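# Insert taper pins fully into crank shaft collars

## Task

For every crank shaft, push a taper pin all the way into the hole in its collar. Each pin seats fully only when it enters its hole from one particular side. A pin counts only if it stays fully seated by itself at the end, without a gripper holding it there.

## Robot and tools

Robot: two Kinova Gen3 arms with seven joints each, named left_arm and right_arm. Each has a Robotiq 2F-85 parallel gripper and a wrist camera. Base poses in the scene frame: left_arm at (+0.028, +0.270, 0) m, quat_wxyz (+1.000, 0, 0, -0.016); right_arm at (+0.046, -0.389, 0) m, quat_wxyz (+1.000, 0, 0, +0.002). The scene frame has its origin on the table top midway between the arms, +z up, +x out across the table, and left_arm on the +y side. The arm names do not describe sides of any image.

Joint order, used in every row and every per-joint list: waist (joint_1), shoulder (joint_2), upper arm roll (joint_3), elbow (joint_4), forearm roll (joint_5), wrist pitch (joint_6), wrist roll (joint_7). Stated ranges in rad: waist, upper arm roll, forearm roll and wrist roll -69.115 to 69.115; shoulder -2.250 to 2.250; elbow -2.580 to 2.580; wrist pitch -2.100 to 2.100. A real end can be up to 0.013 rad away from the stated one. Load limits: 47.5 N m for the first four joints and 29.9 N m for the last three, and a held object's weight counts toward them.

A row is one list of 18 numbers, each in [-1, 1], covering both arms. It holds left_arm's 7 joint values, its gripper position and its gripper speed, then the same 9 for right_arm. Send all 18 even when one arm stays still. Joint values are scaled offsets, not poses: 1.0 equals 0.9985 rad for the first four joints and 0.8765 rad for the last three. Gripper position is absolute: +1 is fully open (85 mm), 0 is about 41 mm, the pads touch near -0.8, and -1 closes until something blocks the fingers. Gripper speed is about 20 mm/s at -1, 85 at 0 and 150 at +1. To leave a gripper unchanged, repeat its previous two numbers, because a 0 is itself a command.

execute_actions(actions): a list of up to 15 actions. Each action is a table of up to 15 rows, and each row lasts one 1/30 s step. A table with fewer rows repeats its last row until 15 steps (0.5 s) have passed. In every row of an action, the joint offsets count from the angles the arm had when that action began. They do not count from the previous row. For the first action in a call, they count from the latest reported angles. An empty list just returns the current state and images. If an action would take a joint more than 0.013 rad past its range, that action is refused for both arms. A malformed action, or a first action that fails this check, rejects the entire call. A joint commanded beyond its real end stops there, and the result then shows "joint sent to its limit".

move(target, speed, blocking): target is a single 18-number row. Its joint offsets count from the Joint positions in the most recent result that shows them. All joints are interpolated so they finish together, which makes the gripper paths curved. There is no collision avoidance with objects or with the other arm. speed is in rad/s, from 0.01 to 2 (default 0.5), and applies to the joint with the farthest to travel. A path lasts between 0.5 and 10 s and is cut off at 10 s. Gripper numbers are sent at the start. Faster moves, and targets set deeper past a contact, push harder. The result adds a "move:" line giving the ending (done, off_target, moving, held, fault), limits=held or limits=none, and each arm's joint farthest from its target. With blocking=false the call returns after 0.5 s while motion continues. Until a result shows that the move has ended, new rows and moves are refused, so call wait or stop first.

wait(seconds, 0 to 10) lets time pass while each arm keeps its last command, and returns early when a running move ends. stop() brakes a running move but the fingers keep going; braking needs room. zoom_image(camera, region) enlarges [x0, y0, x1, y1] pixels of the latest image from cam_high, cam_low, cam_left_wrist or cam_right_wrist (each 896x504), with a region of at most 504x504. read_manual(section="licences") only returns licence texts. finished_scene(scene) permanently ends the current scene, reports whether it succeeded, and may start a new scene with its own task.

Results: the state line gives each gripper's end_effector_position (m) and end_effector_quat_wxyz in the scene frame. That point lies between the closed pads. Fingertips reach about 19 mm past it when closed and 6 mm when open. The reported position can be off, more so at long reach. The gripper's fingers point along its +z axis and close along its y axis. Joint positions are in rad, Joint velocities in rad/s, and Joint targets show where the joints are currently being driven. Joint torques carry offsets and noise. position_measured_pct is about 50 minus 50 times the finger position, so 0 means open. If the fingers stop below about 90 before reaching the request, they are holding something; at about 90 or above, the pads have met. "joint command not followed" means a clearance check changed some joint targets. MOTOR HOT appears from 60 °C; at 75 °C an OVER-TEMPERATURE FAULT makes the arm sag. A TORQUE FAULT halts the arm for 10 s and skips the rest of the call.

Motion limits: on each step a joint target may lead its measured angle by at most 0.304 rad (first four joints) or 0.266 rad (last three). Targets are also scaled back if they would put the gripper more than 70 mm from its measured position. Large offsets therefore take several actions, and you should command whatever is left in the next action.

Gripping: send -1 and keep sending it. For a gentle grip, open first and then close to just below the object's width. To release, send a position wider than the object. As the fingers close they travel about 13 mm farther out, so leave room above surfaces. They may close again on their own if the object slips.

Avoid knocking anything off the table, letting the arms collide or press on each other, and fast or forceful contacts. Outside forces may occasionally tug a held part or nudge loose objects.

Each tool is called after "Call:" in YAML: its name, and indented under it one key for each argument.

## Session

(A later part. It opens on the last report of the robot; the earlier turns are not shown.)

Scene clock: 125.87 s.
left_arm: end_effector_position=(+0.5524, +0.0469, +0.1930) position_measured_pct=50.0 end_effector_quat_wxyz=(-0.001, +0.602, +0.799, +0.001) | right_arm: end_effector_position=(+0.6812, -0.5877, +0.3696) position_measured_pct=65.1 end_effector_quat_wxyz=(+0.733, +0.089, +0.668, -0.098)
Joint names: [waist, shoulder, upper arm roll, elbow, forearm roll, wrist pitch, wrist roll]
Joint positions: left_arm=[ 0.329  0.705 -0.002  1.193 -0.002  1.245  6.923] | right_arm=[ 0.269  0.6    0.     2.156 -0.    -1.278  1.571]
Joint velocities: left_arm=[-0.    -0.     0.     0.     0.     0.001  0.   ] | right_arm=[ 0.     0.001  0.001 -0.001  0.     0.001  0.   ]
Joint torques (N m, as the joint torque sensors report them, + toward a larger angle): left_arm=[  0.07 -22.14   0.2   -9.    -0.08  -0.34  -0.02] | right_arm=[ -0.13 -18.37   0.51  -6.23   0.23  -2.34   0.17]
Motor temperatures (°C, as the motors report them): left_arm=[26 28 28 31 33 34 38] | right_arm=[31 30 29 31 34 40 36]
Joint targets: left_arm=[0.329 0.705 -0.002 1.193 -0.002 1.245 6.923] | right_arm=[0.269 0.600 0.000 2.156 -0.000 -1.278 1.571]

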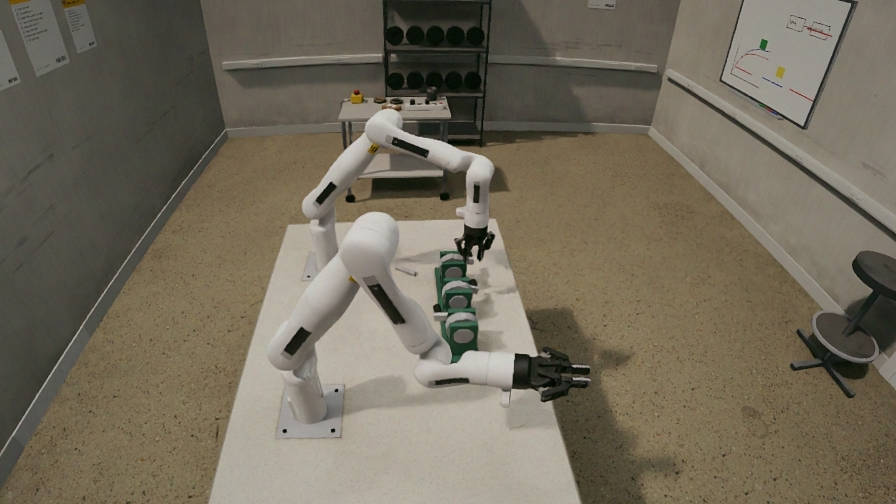

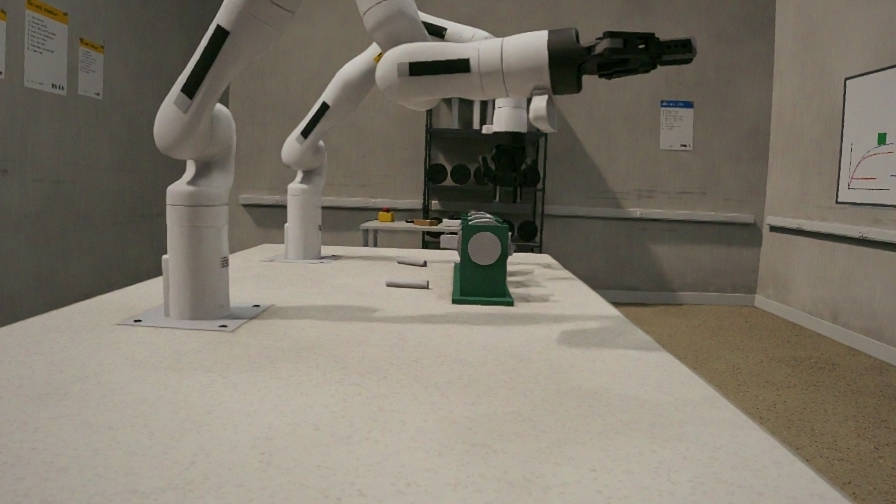

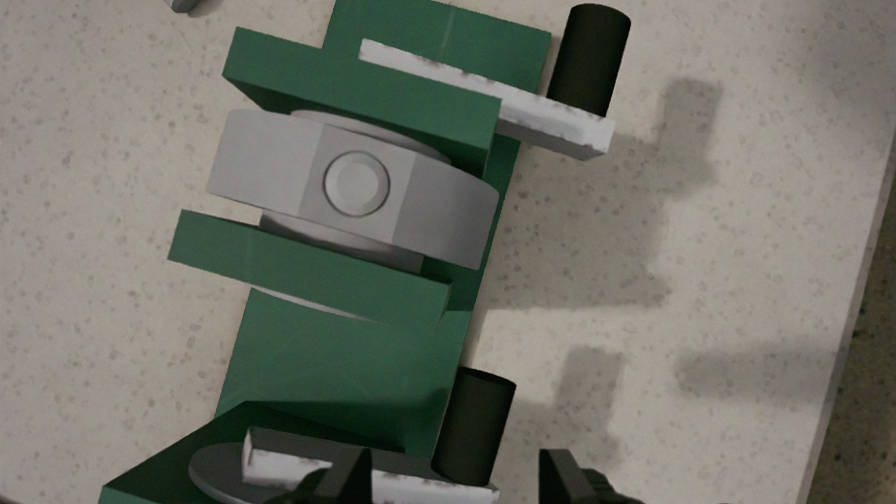

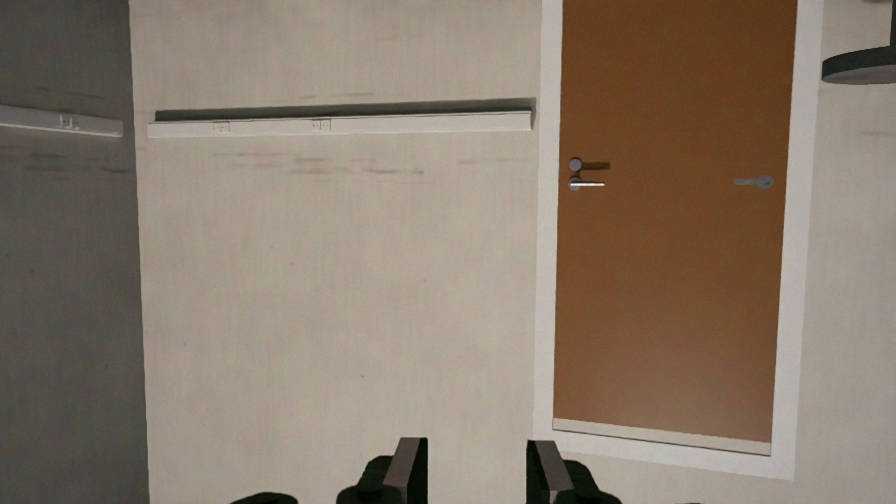

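Call:
execute_actions:
  actions:
    - [[0,0.02,0,0.01,0,-0.04,-0.322,0,0,0,0,0,0,0,0,0,-0.3,0]]
    - [[0,0,0,0,0,0,0,0,0,0,0,0,0,0,0,0,-0.3,0]]

Call:
move:
  target: [-0.002,0.11,0,0.104,0,-0.234,0,0,0,0,0,0,0,0,0,0,-0.3,0]
  speed: 0.15

Scene clock: 127.30 s.
left_arm: end_effector_position=(+0.5569, +0.0452, +0.1788) position_measured_pct=50.0 end_effector_quat_wxyz=(+0.001, +0.708, +0.706, +0.002) | right_arm: end_effector_position=(+0.6812, -0.5877, +0.3696) position_measured_pct=65.1 end_effector_quat_wxyz=(+0.733, +0.089, +0.668, -0.098)
Joint names: [waist, shoulder, upper arm roll, elbow, forearm roll, wrist pitch, wrist roll]
Joint positions: left_arm=[ 0.329  0.724 -0.002  1.203 -0.002  1.21   6.641] | right_arm=[ 0.269  0.6    0.     2.156 -0.    -1.278  1.571]
Joint velocities: left_arm=[-0.    -0.     0.002 -0.     0.    -0.001 -0.   ] | right_arm=[-0.    -0.001  0.    -0.002 -0.     0.001  0.   ]
Joint torques (N m, as the joint torque sensors report them, + toward a larger angle): left_arm=[ -0.09 -22.65   0.15  -8.78   0.1   -0.12  -0.16] | right_arm=[ -0.3  -18.34   0.11  -6.01   0.19  -2.58  -0.02]
Motor temperatures (°C, as the motors report them): left_arm=[26 28 28 31 33 34 38] | right_arm=[31 30 29 31 34 40 36]
Joint targets: left_arm=[0.329 0.724 -0.002 1.203 -0.002 1.210 6.641] | right_arm=[0.269 0.600 0.000 2.156 -0.000 -1.278 1.571]

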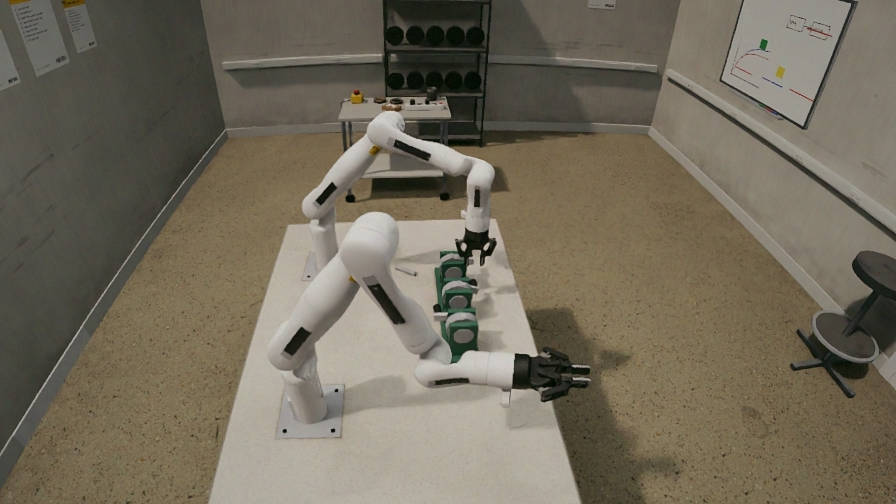

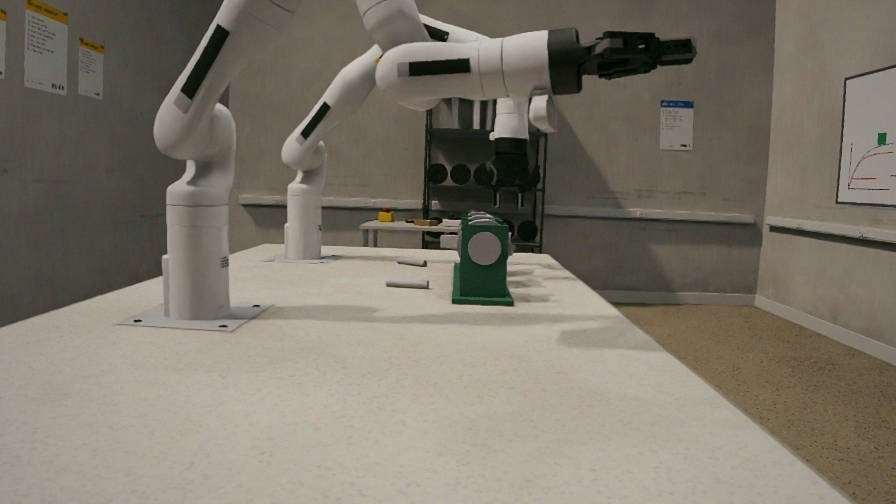

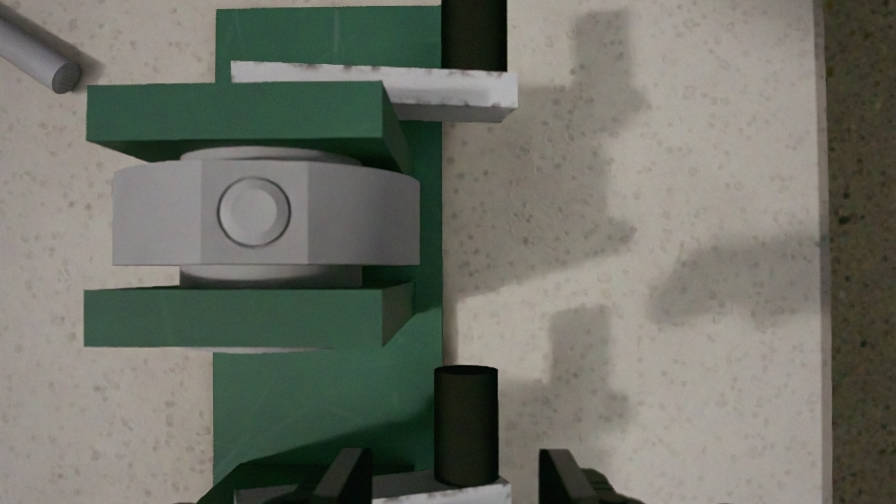

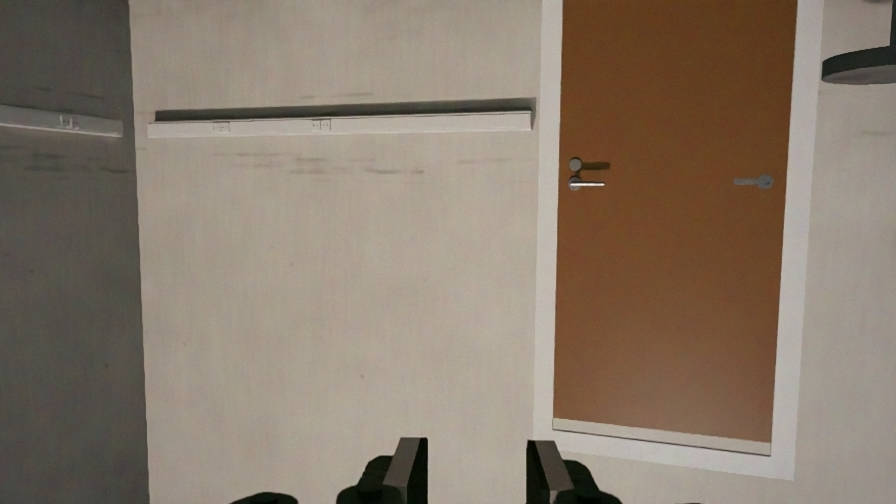

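Scene clock: 128.93 s.
left_arm: end_effector_position=(+0.5576, +0.0462, +0.0865) position_measured_pct=50.0 end_effector_quat_wxyz=(-0.003, +0.708, +0.707, +0.000) | right_arm: end_effector_position=(+0.6812, -0.5877, +0.3696) position_measured_pct=65.1 end_effector_quat_wxyz=(+0.733, +0.089, +0.668, -0.098)
Joint names: [waist, shoulder, upper arm roll, elbow, forearm roll, wrist pitch, wrist roll]
Joint positions: left_arm=[ 0.327  0.834 -0.002  1.307 -0.002  1.005  6.641] | right_arm=[ 0.269  0.6    0.     2.156 -0.    -1.278  1.571]
Joint velocities: left_arm=[ 0.     0.002 -0.001  0.     0.    -0.001 -0.   ] | right_arm=[0.    0.001 0.002 0.    0.001 0.001 0.   ]
Joint torques (N m, as the joint torque sensors report them, + toward a larger angle): left_arm=[  0.11 -23.34  -0.24  -7.83   0.08  -0.27  -0.12] | right_arm=[ -0.22 -18.51   0.68  -5.78   0.12  -2.77  -0.2 ]
Motor temperatures (°C, as the motors report them): left_arm=[26 28 28 31 33 34 38] | right_arm=[31 30 29 31 34 40 36]
Joint targets: left_arm=[0.327 0.834 -0.002 1.307 -0.002 1.005 6.641] | right_arm=[0.269 0.600 0.000 2.156 -0.000 -1.278 1.571]
move: done; limits=none; left_arm: farthest joint: the waist, 0.000 radians from its target (0.002 radians at the start); right_arm: farthest joint: the waist, 0.000 radians from its target (0.000 radians at the start)

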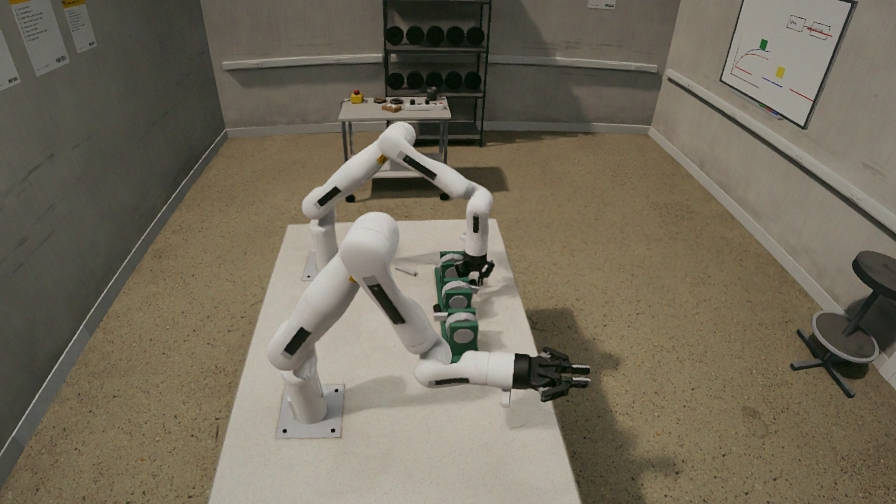

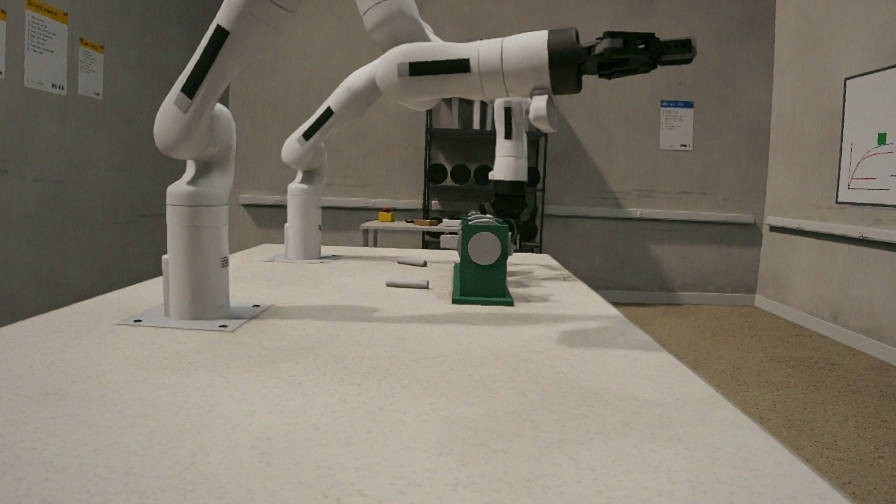

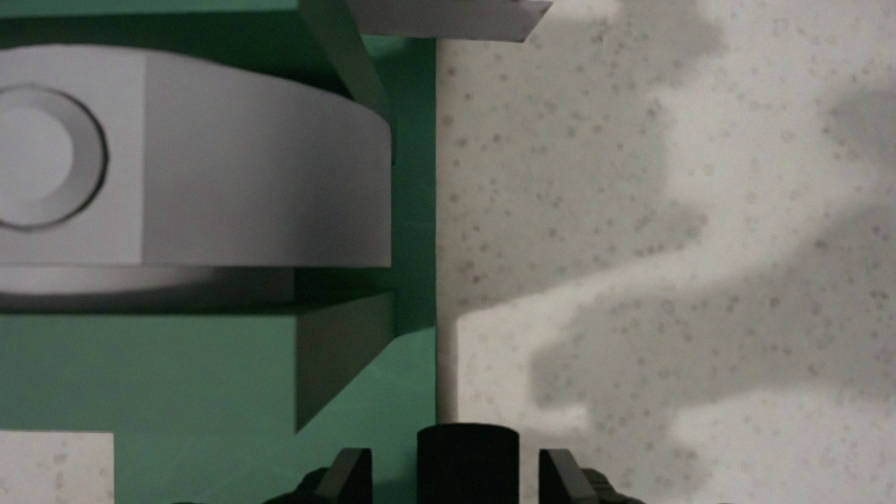

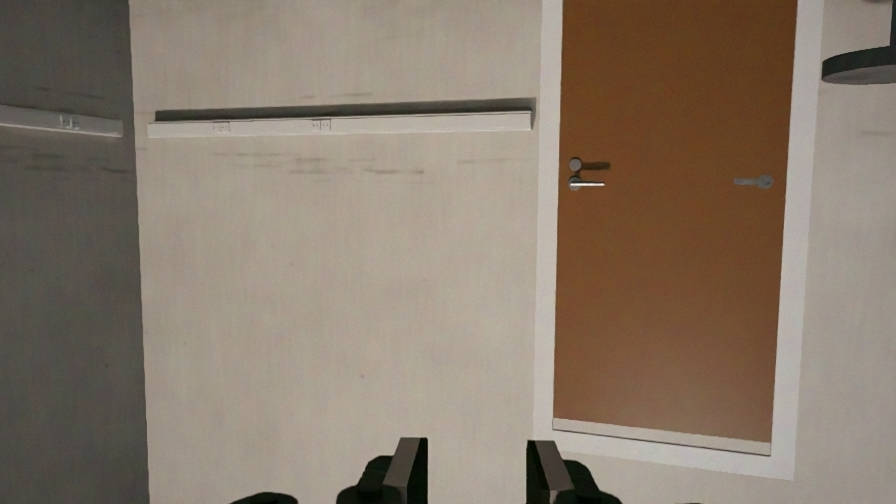

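Call:
execute_actions:
  actions:
    - [[0,0,0,0,0,0,0,-0.45,0,0,0,0,0,0,0,0,-0.3,0]]
    - [[0,-0.01,0,-0.011,0,0.022,0,-0.45,0,0,0,0,0,0,0,0,-0.3,0]]
    - [[0,-0.01,0,-0.011,0,0.022,0,-0.45,0,0,0,0,0,0,0,0,-0.3,0]]
    - [[0,0,0,0,0,0,0,-0.45,0,0,0,0,0,0,0,0,-0.3,0]]

Call:
zoom_image:
  camera: "cam_high"
  region: [420,240,510,340]

Scene clock: 131.20 s.
left_arm: end_effector_position=(+0.5637, +0.0462, +0.1018) position_measured_pct=68.7 end_effector_quat_wxyz=(+0.001, +0.707, +0.707, +0.004) | right_arm: end_effector_position=(+0.6812, -0.5877, +0.3696) position_measured_pct=65.1 end_effector_quat_wxyz=(+0.733, +0.089, +0.668, -0.098)
Joint names: [waist, shoulder, upper arm roll, elbow, forearm roll, wrist pitch, wrist roll]
Joint positions: left_arm=[ 0.325  0.819 -0.003  1.281 -0.004  1.035  6.64 ] | right_arm=[ 0.269  0.6    0.     2.156 -0.    -1.278  1.571]
Joint velocities: left_arm=[-0.    -0.     0.001  0.     0.     0.001 -0.   ] | right_arm=[ 0.    -0.002  0.002 -0.001 -0.     0.001  0.   ]
Joint torques (N m, as the joint torque sensors report them, + toward a larger angle): left_arm=[ -0.48 -24.32  -0.25  -8.17  -0.16   0.19   0.06] | right_arm=[  0.09 -18.26   0.47  -5.82  -0.07  -2.83  -0.07]
Motor temperatures (°C, as the motors report them): left_arm=[26 28 28 31 33 34 38] | right_arm=[31 30 29 31 34 40 36]
Joint targets: left_arm=[0.325 0.818 -0.003 1.281 -0.003 1.036 6.640] | right_arm=[0.269 0.600 0.000 2.156 -0.000 -1.278 1.571]

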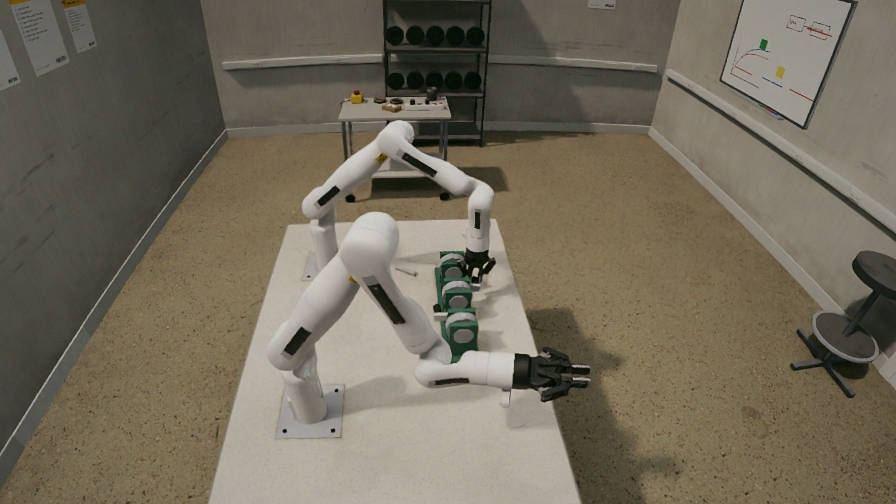

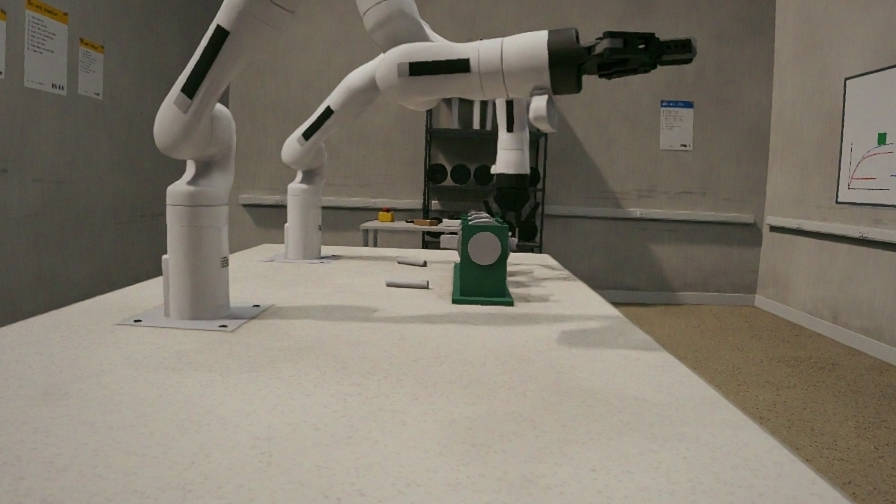

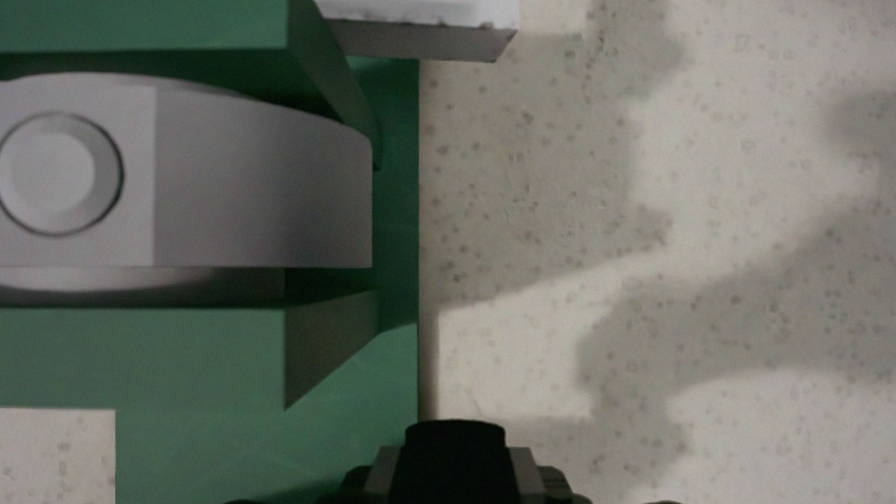

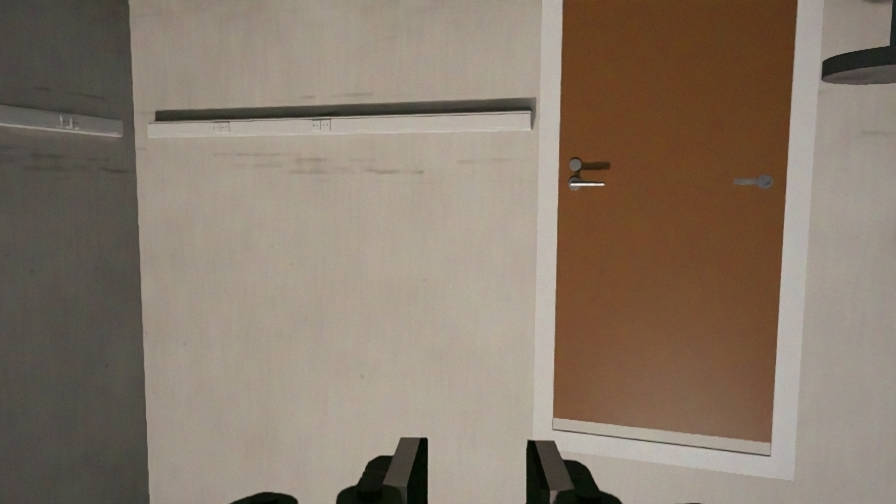

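Region (420, 240, 510, 340) of cam_high's 896x504 image, scaled by 5.040, with more detail than that image has; it fills the left 454 columns of this view, and the rest is white.

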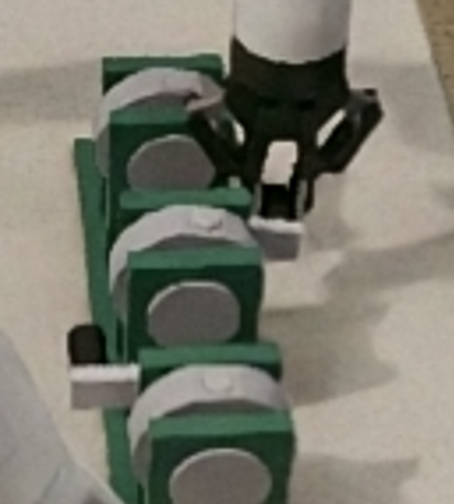

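Call:
execute_actions:
  actions:
    - [[0,-0.012,0,-0.008,0,0.026,0,-0.45,0,0,0,0,0,0,0,0,-0.3,0]]
    - [[0,-0.01,0,-0.006,0,0.02,0,-0.45,0,0,0,0,0,0,0,0,-0.3,0]]
    - [[0,0,0,0,0,0,0,-0.45,0,0,0,0,0,0,0,0,-0.3,0]]

Call:
zoom_image:
  camera: "cam_high"
  region: [420,240,510,340]

Call:
zoom_image:
  camera: "cam_low"
  region: [440,190,530,240]

Scene clock: 133.00 s.
left_arm: end_effector_position=(+0.5649, +0.0463, +0.1170) position_measured_pct=68.7 end_effector_quat_wxyz=(+0.002, +0.707, +0.707, +0.004) | right_arm: end_effector_position=(+0.6812, -0.5877, +0.3696) position_measured_pct=65.1 end_effector_quat_wxyz=(+0.733, +0.089, +0.668, -0.098)
Joint names: [waist, shoulder, upper arm roll, elbow, forearm roll, wrist pitch, wrist roll]
Joint positions: left_arm=[ 0.325  0.802 -0.004  1.264 -0.004  1.068  6.64 ] | right_arm=[ 0.269  0.6    0.     2.156 -0.    -1.278  1.571]
Joint velocities: left_arm=[ 0.    -0.    -0.     0.     0.     0.001  0.   ] | right_arm=[ 0.     0.002  0.    -0.002  0.     0.001 -0.   ]
Joint torques (N m, as the joint torque sensors report them, + toward a larger angle): left_arm=[ -0.32 -24.46   0.09  -7.77   0.1    0.27   0.02] | right_arm=[ -0.11 -18.4    1.04  -5.71   0.08  -2.68  -0.12]
Motor temperatures (°C, as the motors report them): left_arm=[26 28 28 31 33 34 38] | right_arm=[31 30 29 31 34 40 36]
Joint targets: left_arm=[0.325 0.801 -0.004 1.264 -0.004 1.069 6.640] | right_arm=[0.269 0.600 0.000 2.156 -0.000 -1.278 1.571]

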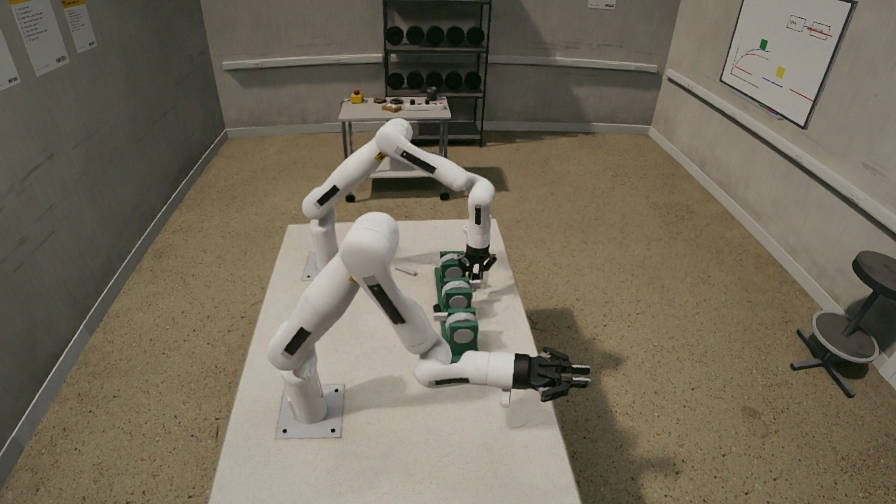

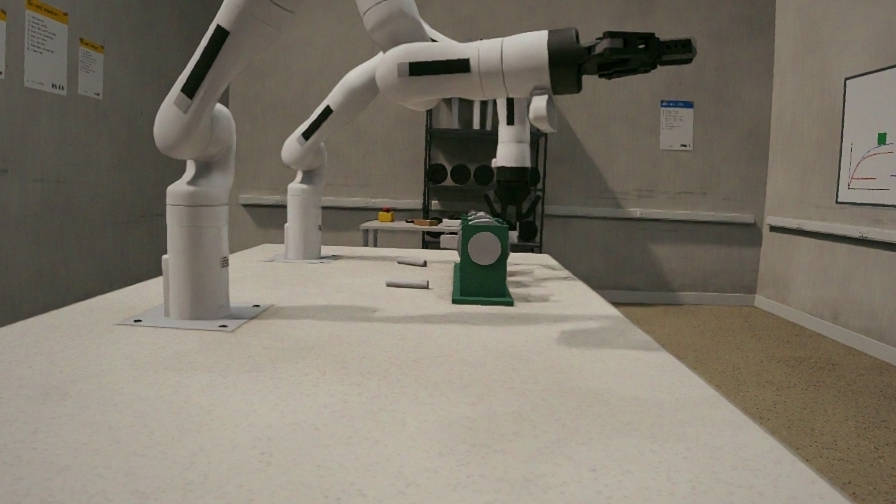

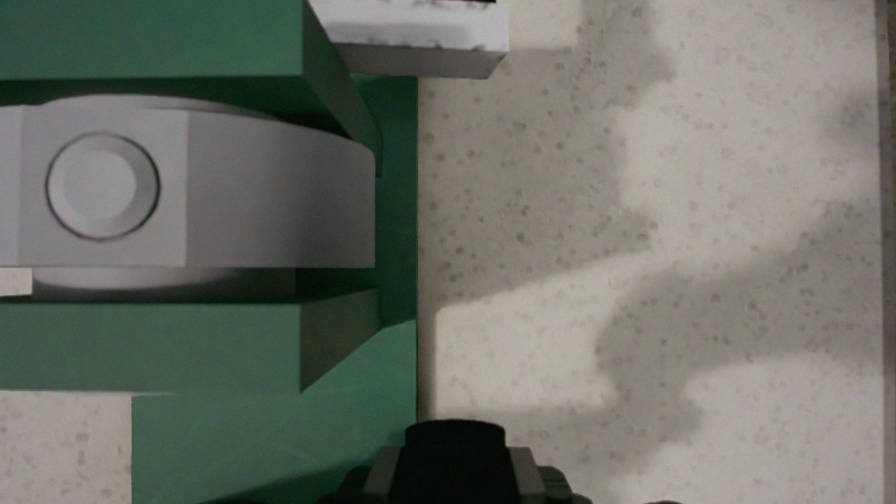

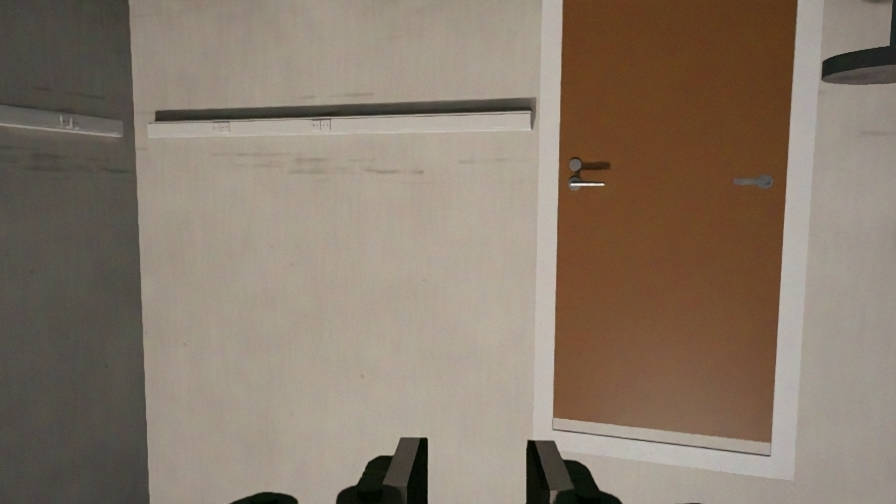

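Region (420, 240, 510, 340) of cam_high's 896x504 image, scaled by 5.040, with more detail than that image has; it fills the left 454 columns of this view, and the rest is white.

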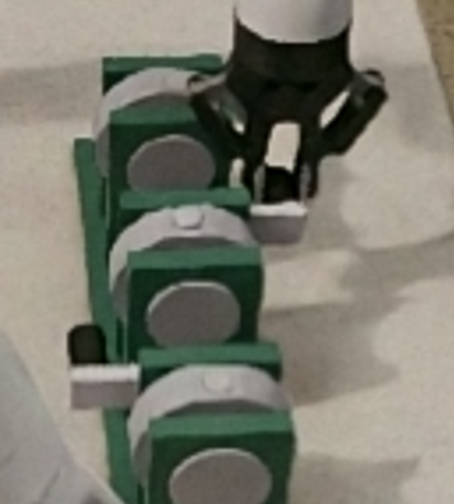

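Region (440, 190, 530, 240) of cam_low's 896x504 image, scaled by 5.600, with more detail than that image has.

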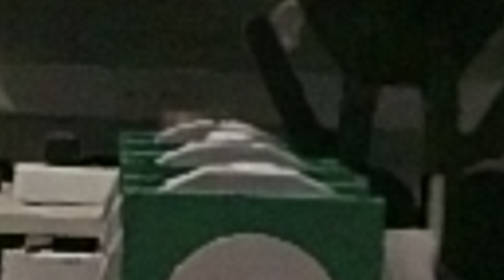

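Call:
execute_actions:
  actions:
    - [[0,0,0,0,0,0,0,0,0,0,0,0,0,0,0,0,-0.3,0]]
    - [[0,-0.05,0,-0.03,0,0.09,0,0,0,0,0,0,0,0,0,0,-0.3,0]]
    - [[0,-0.05,0,-0.03,0,0.1,0,0,0,0,0,0,0,0,0,0,-0.3,0]]
    - [[0,0,0,0,0,0,0,-1,0,0,0,0,0,0,0,0,-0.3,0]]

Scene clock: 135.43 s.
left_arm: end_effector_position=(+0.5530, +0.0506, +0.1913) position_measured_pct=86.5 end_effector_quat_wxyz=(-0.001, +0.707, +0.707, +0.003) | right_arm: end_effector_position=(+0.6812, -0.5877, +0.3696) position_measured_pct=65.1 end_effector_quat_wxyz=(+0.733, +0.089, +0.668, -0.098)
Joint names: [waist, shoulder, upper arm roll, elbow, forearm roll, wrist pitch, wrist roll]
Joint positions: left_arm=[ 0.325  0.702 -0.004  1.204 -0.004  1.235  6.64 ] | right_arm=[ 0.269  0.6    0.     2.156 -0.    -1.278  1.571]
Joint velocities: left_arm=[-0.    -0.     0.002  0.    -0.     0.001 -0.   ] | right_arm=[ 0.     0.001 -0.001  0.    -0.    -0.    -0.   ]
Joint torques (N m, as the joint torque sensors report them, + toward a larger angle): left_arm=[  0.12 -22.67  -0.15  -9.08  -0.06  -0.28  -0.11] | right_arm=[ -0.14 -18.49   0.69  -6.     0.17  -2.74   0.01]
Motor temperatures (°C, as the motors report them): left_arm=[26 28 28 31 33 34 38] | right_arm=[31 30 29 31 34 40 36]
Joint targets: left_arm=[0.325 0.702 -0.004 1.204 -0.004 1.235 6.640] | right_arm=[0.269 0.600 0.000 2.156 -0.000 -1.278 1.571]

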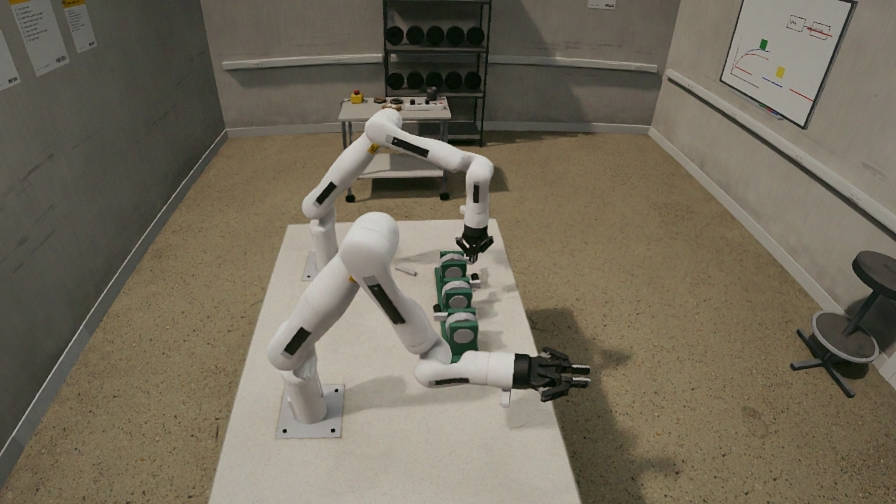

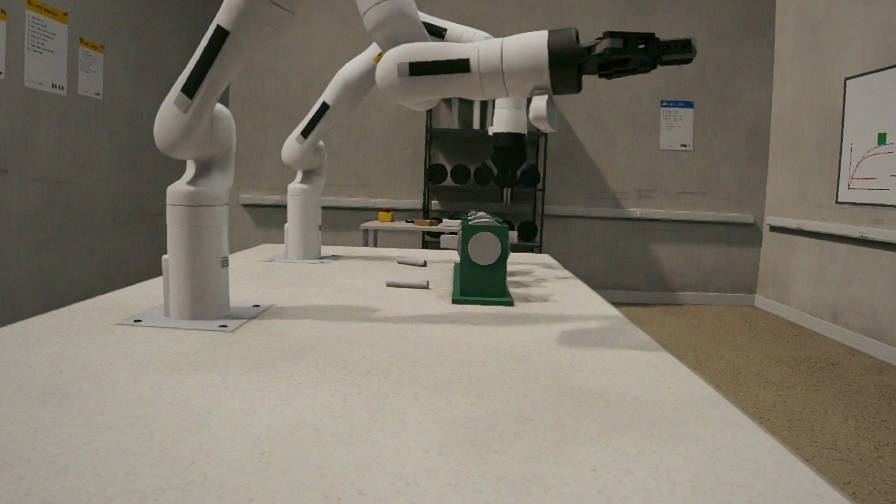

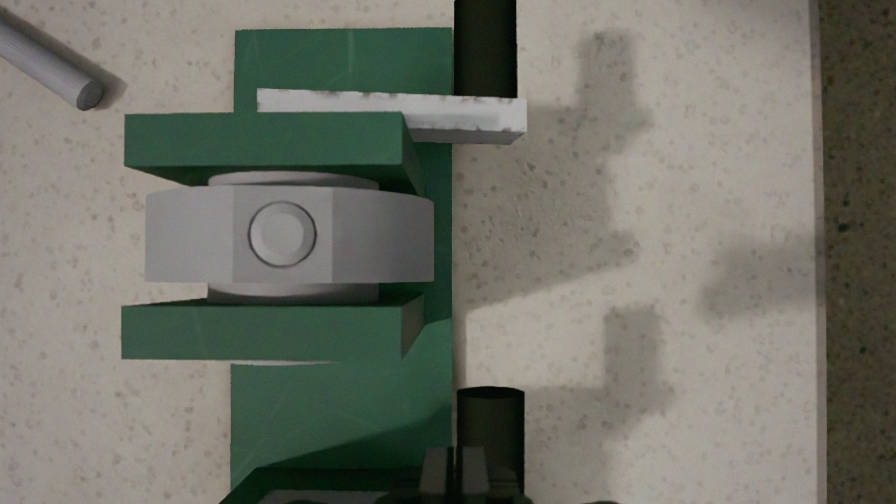

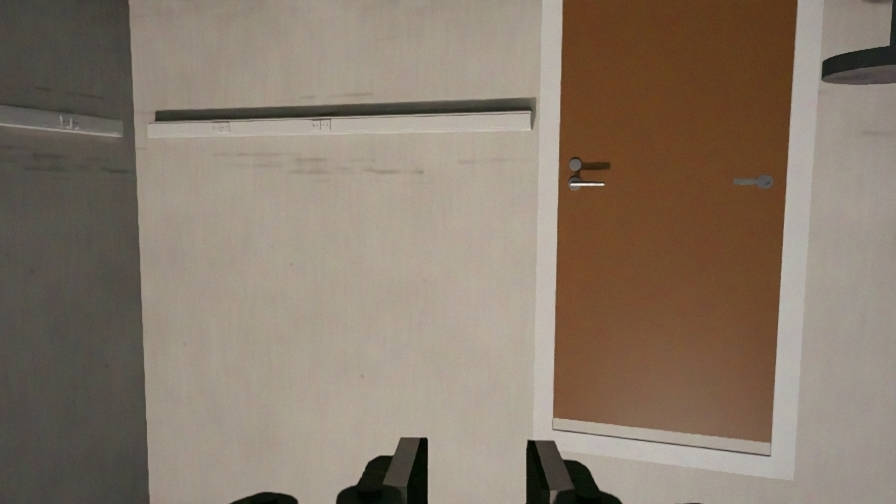

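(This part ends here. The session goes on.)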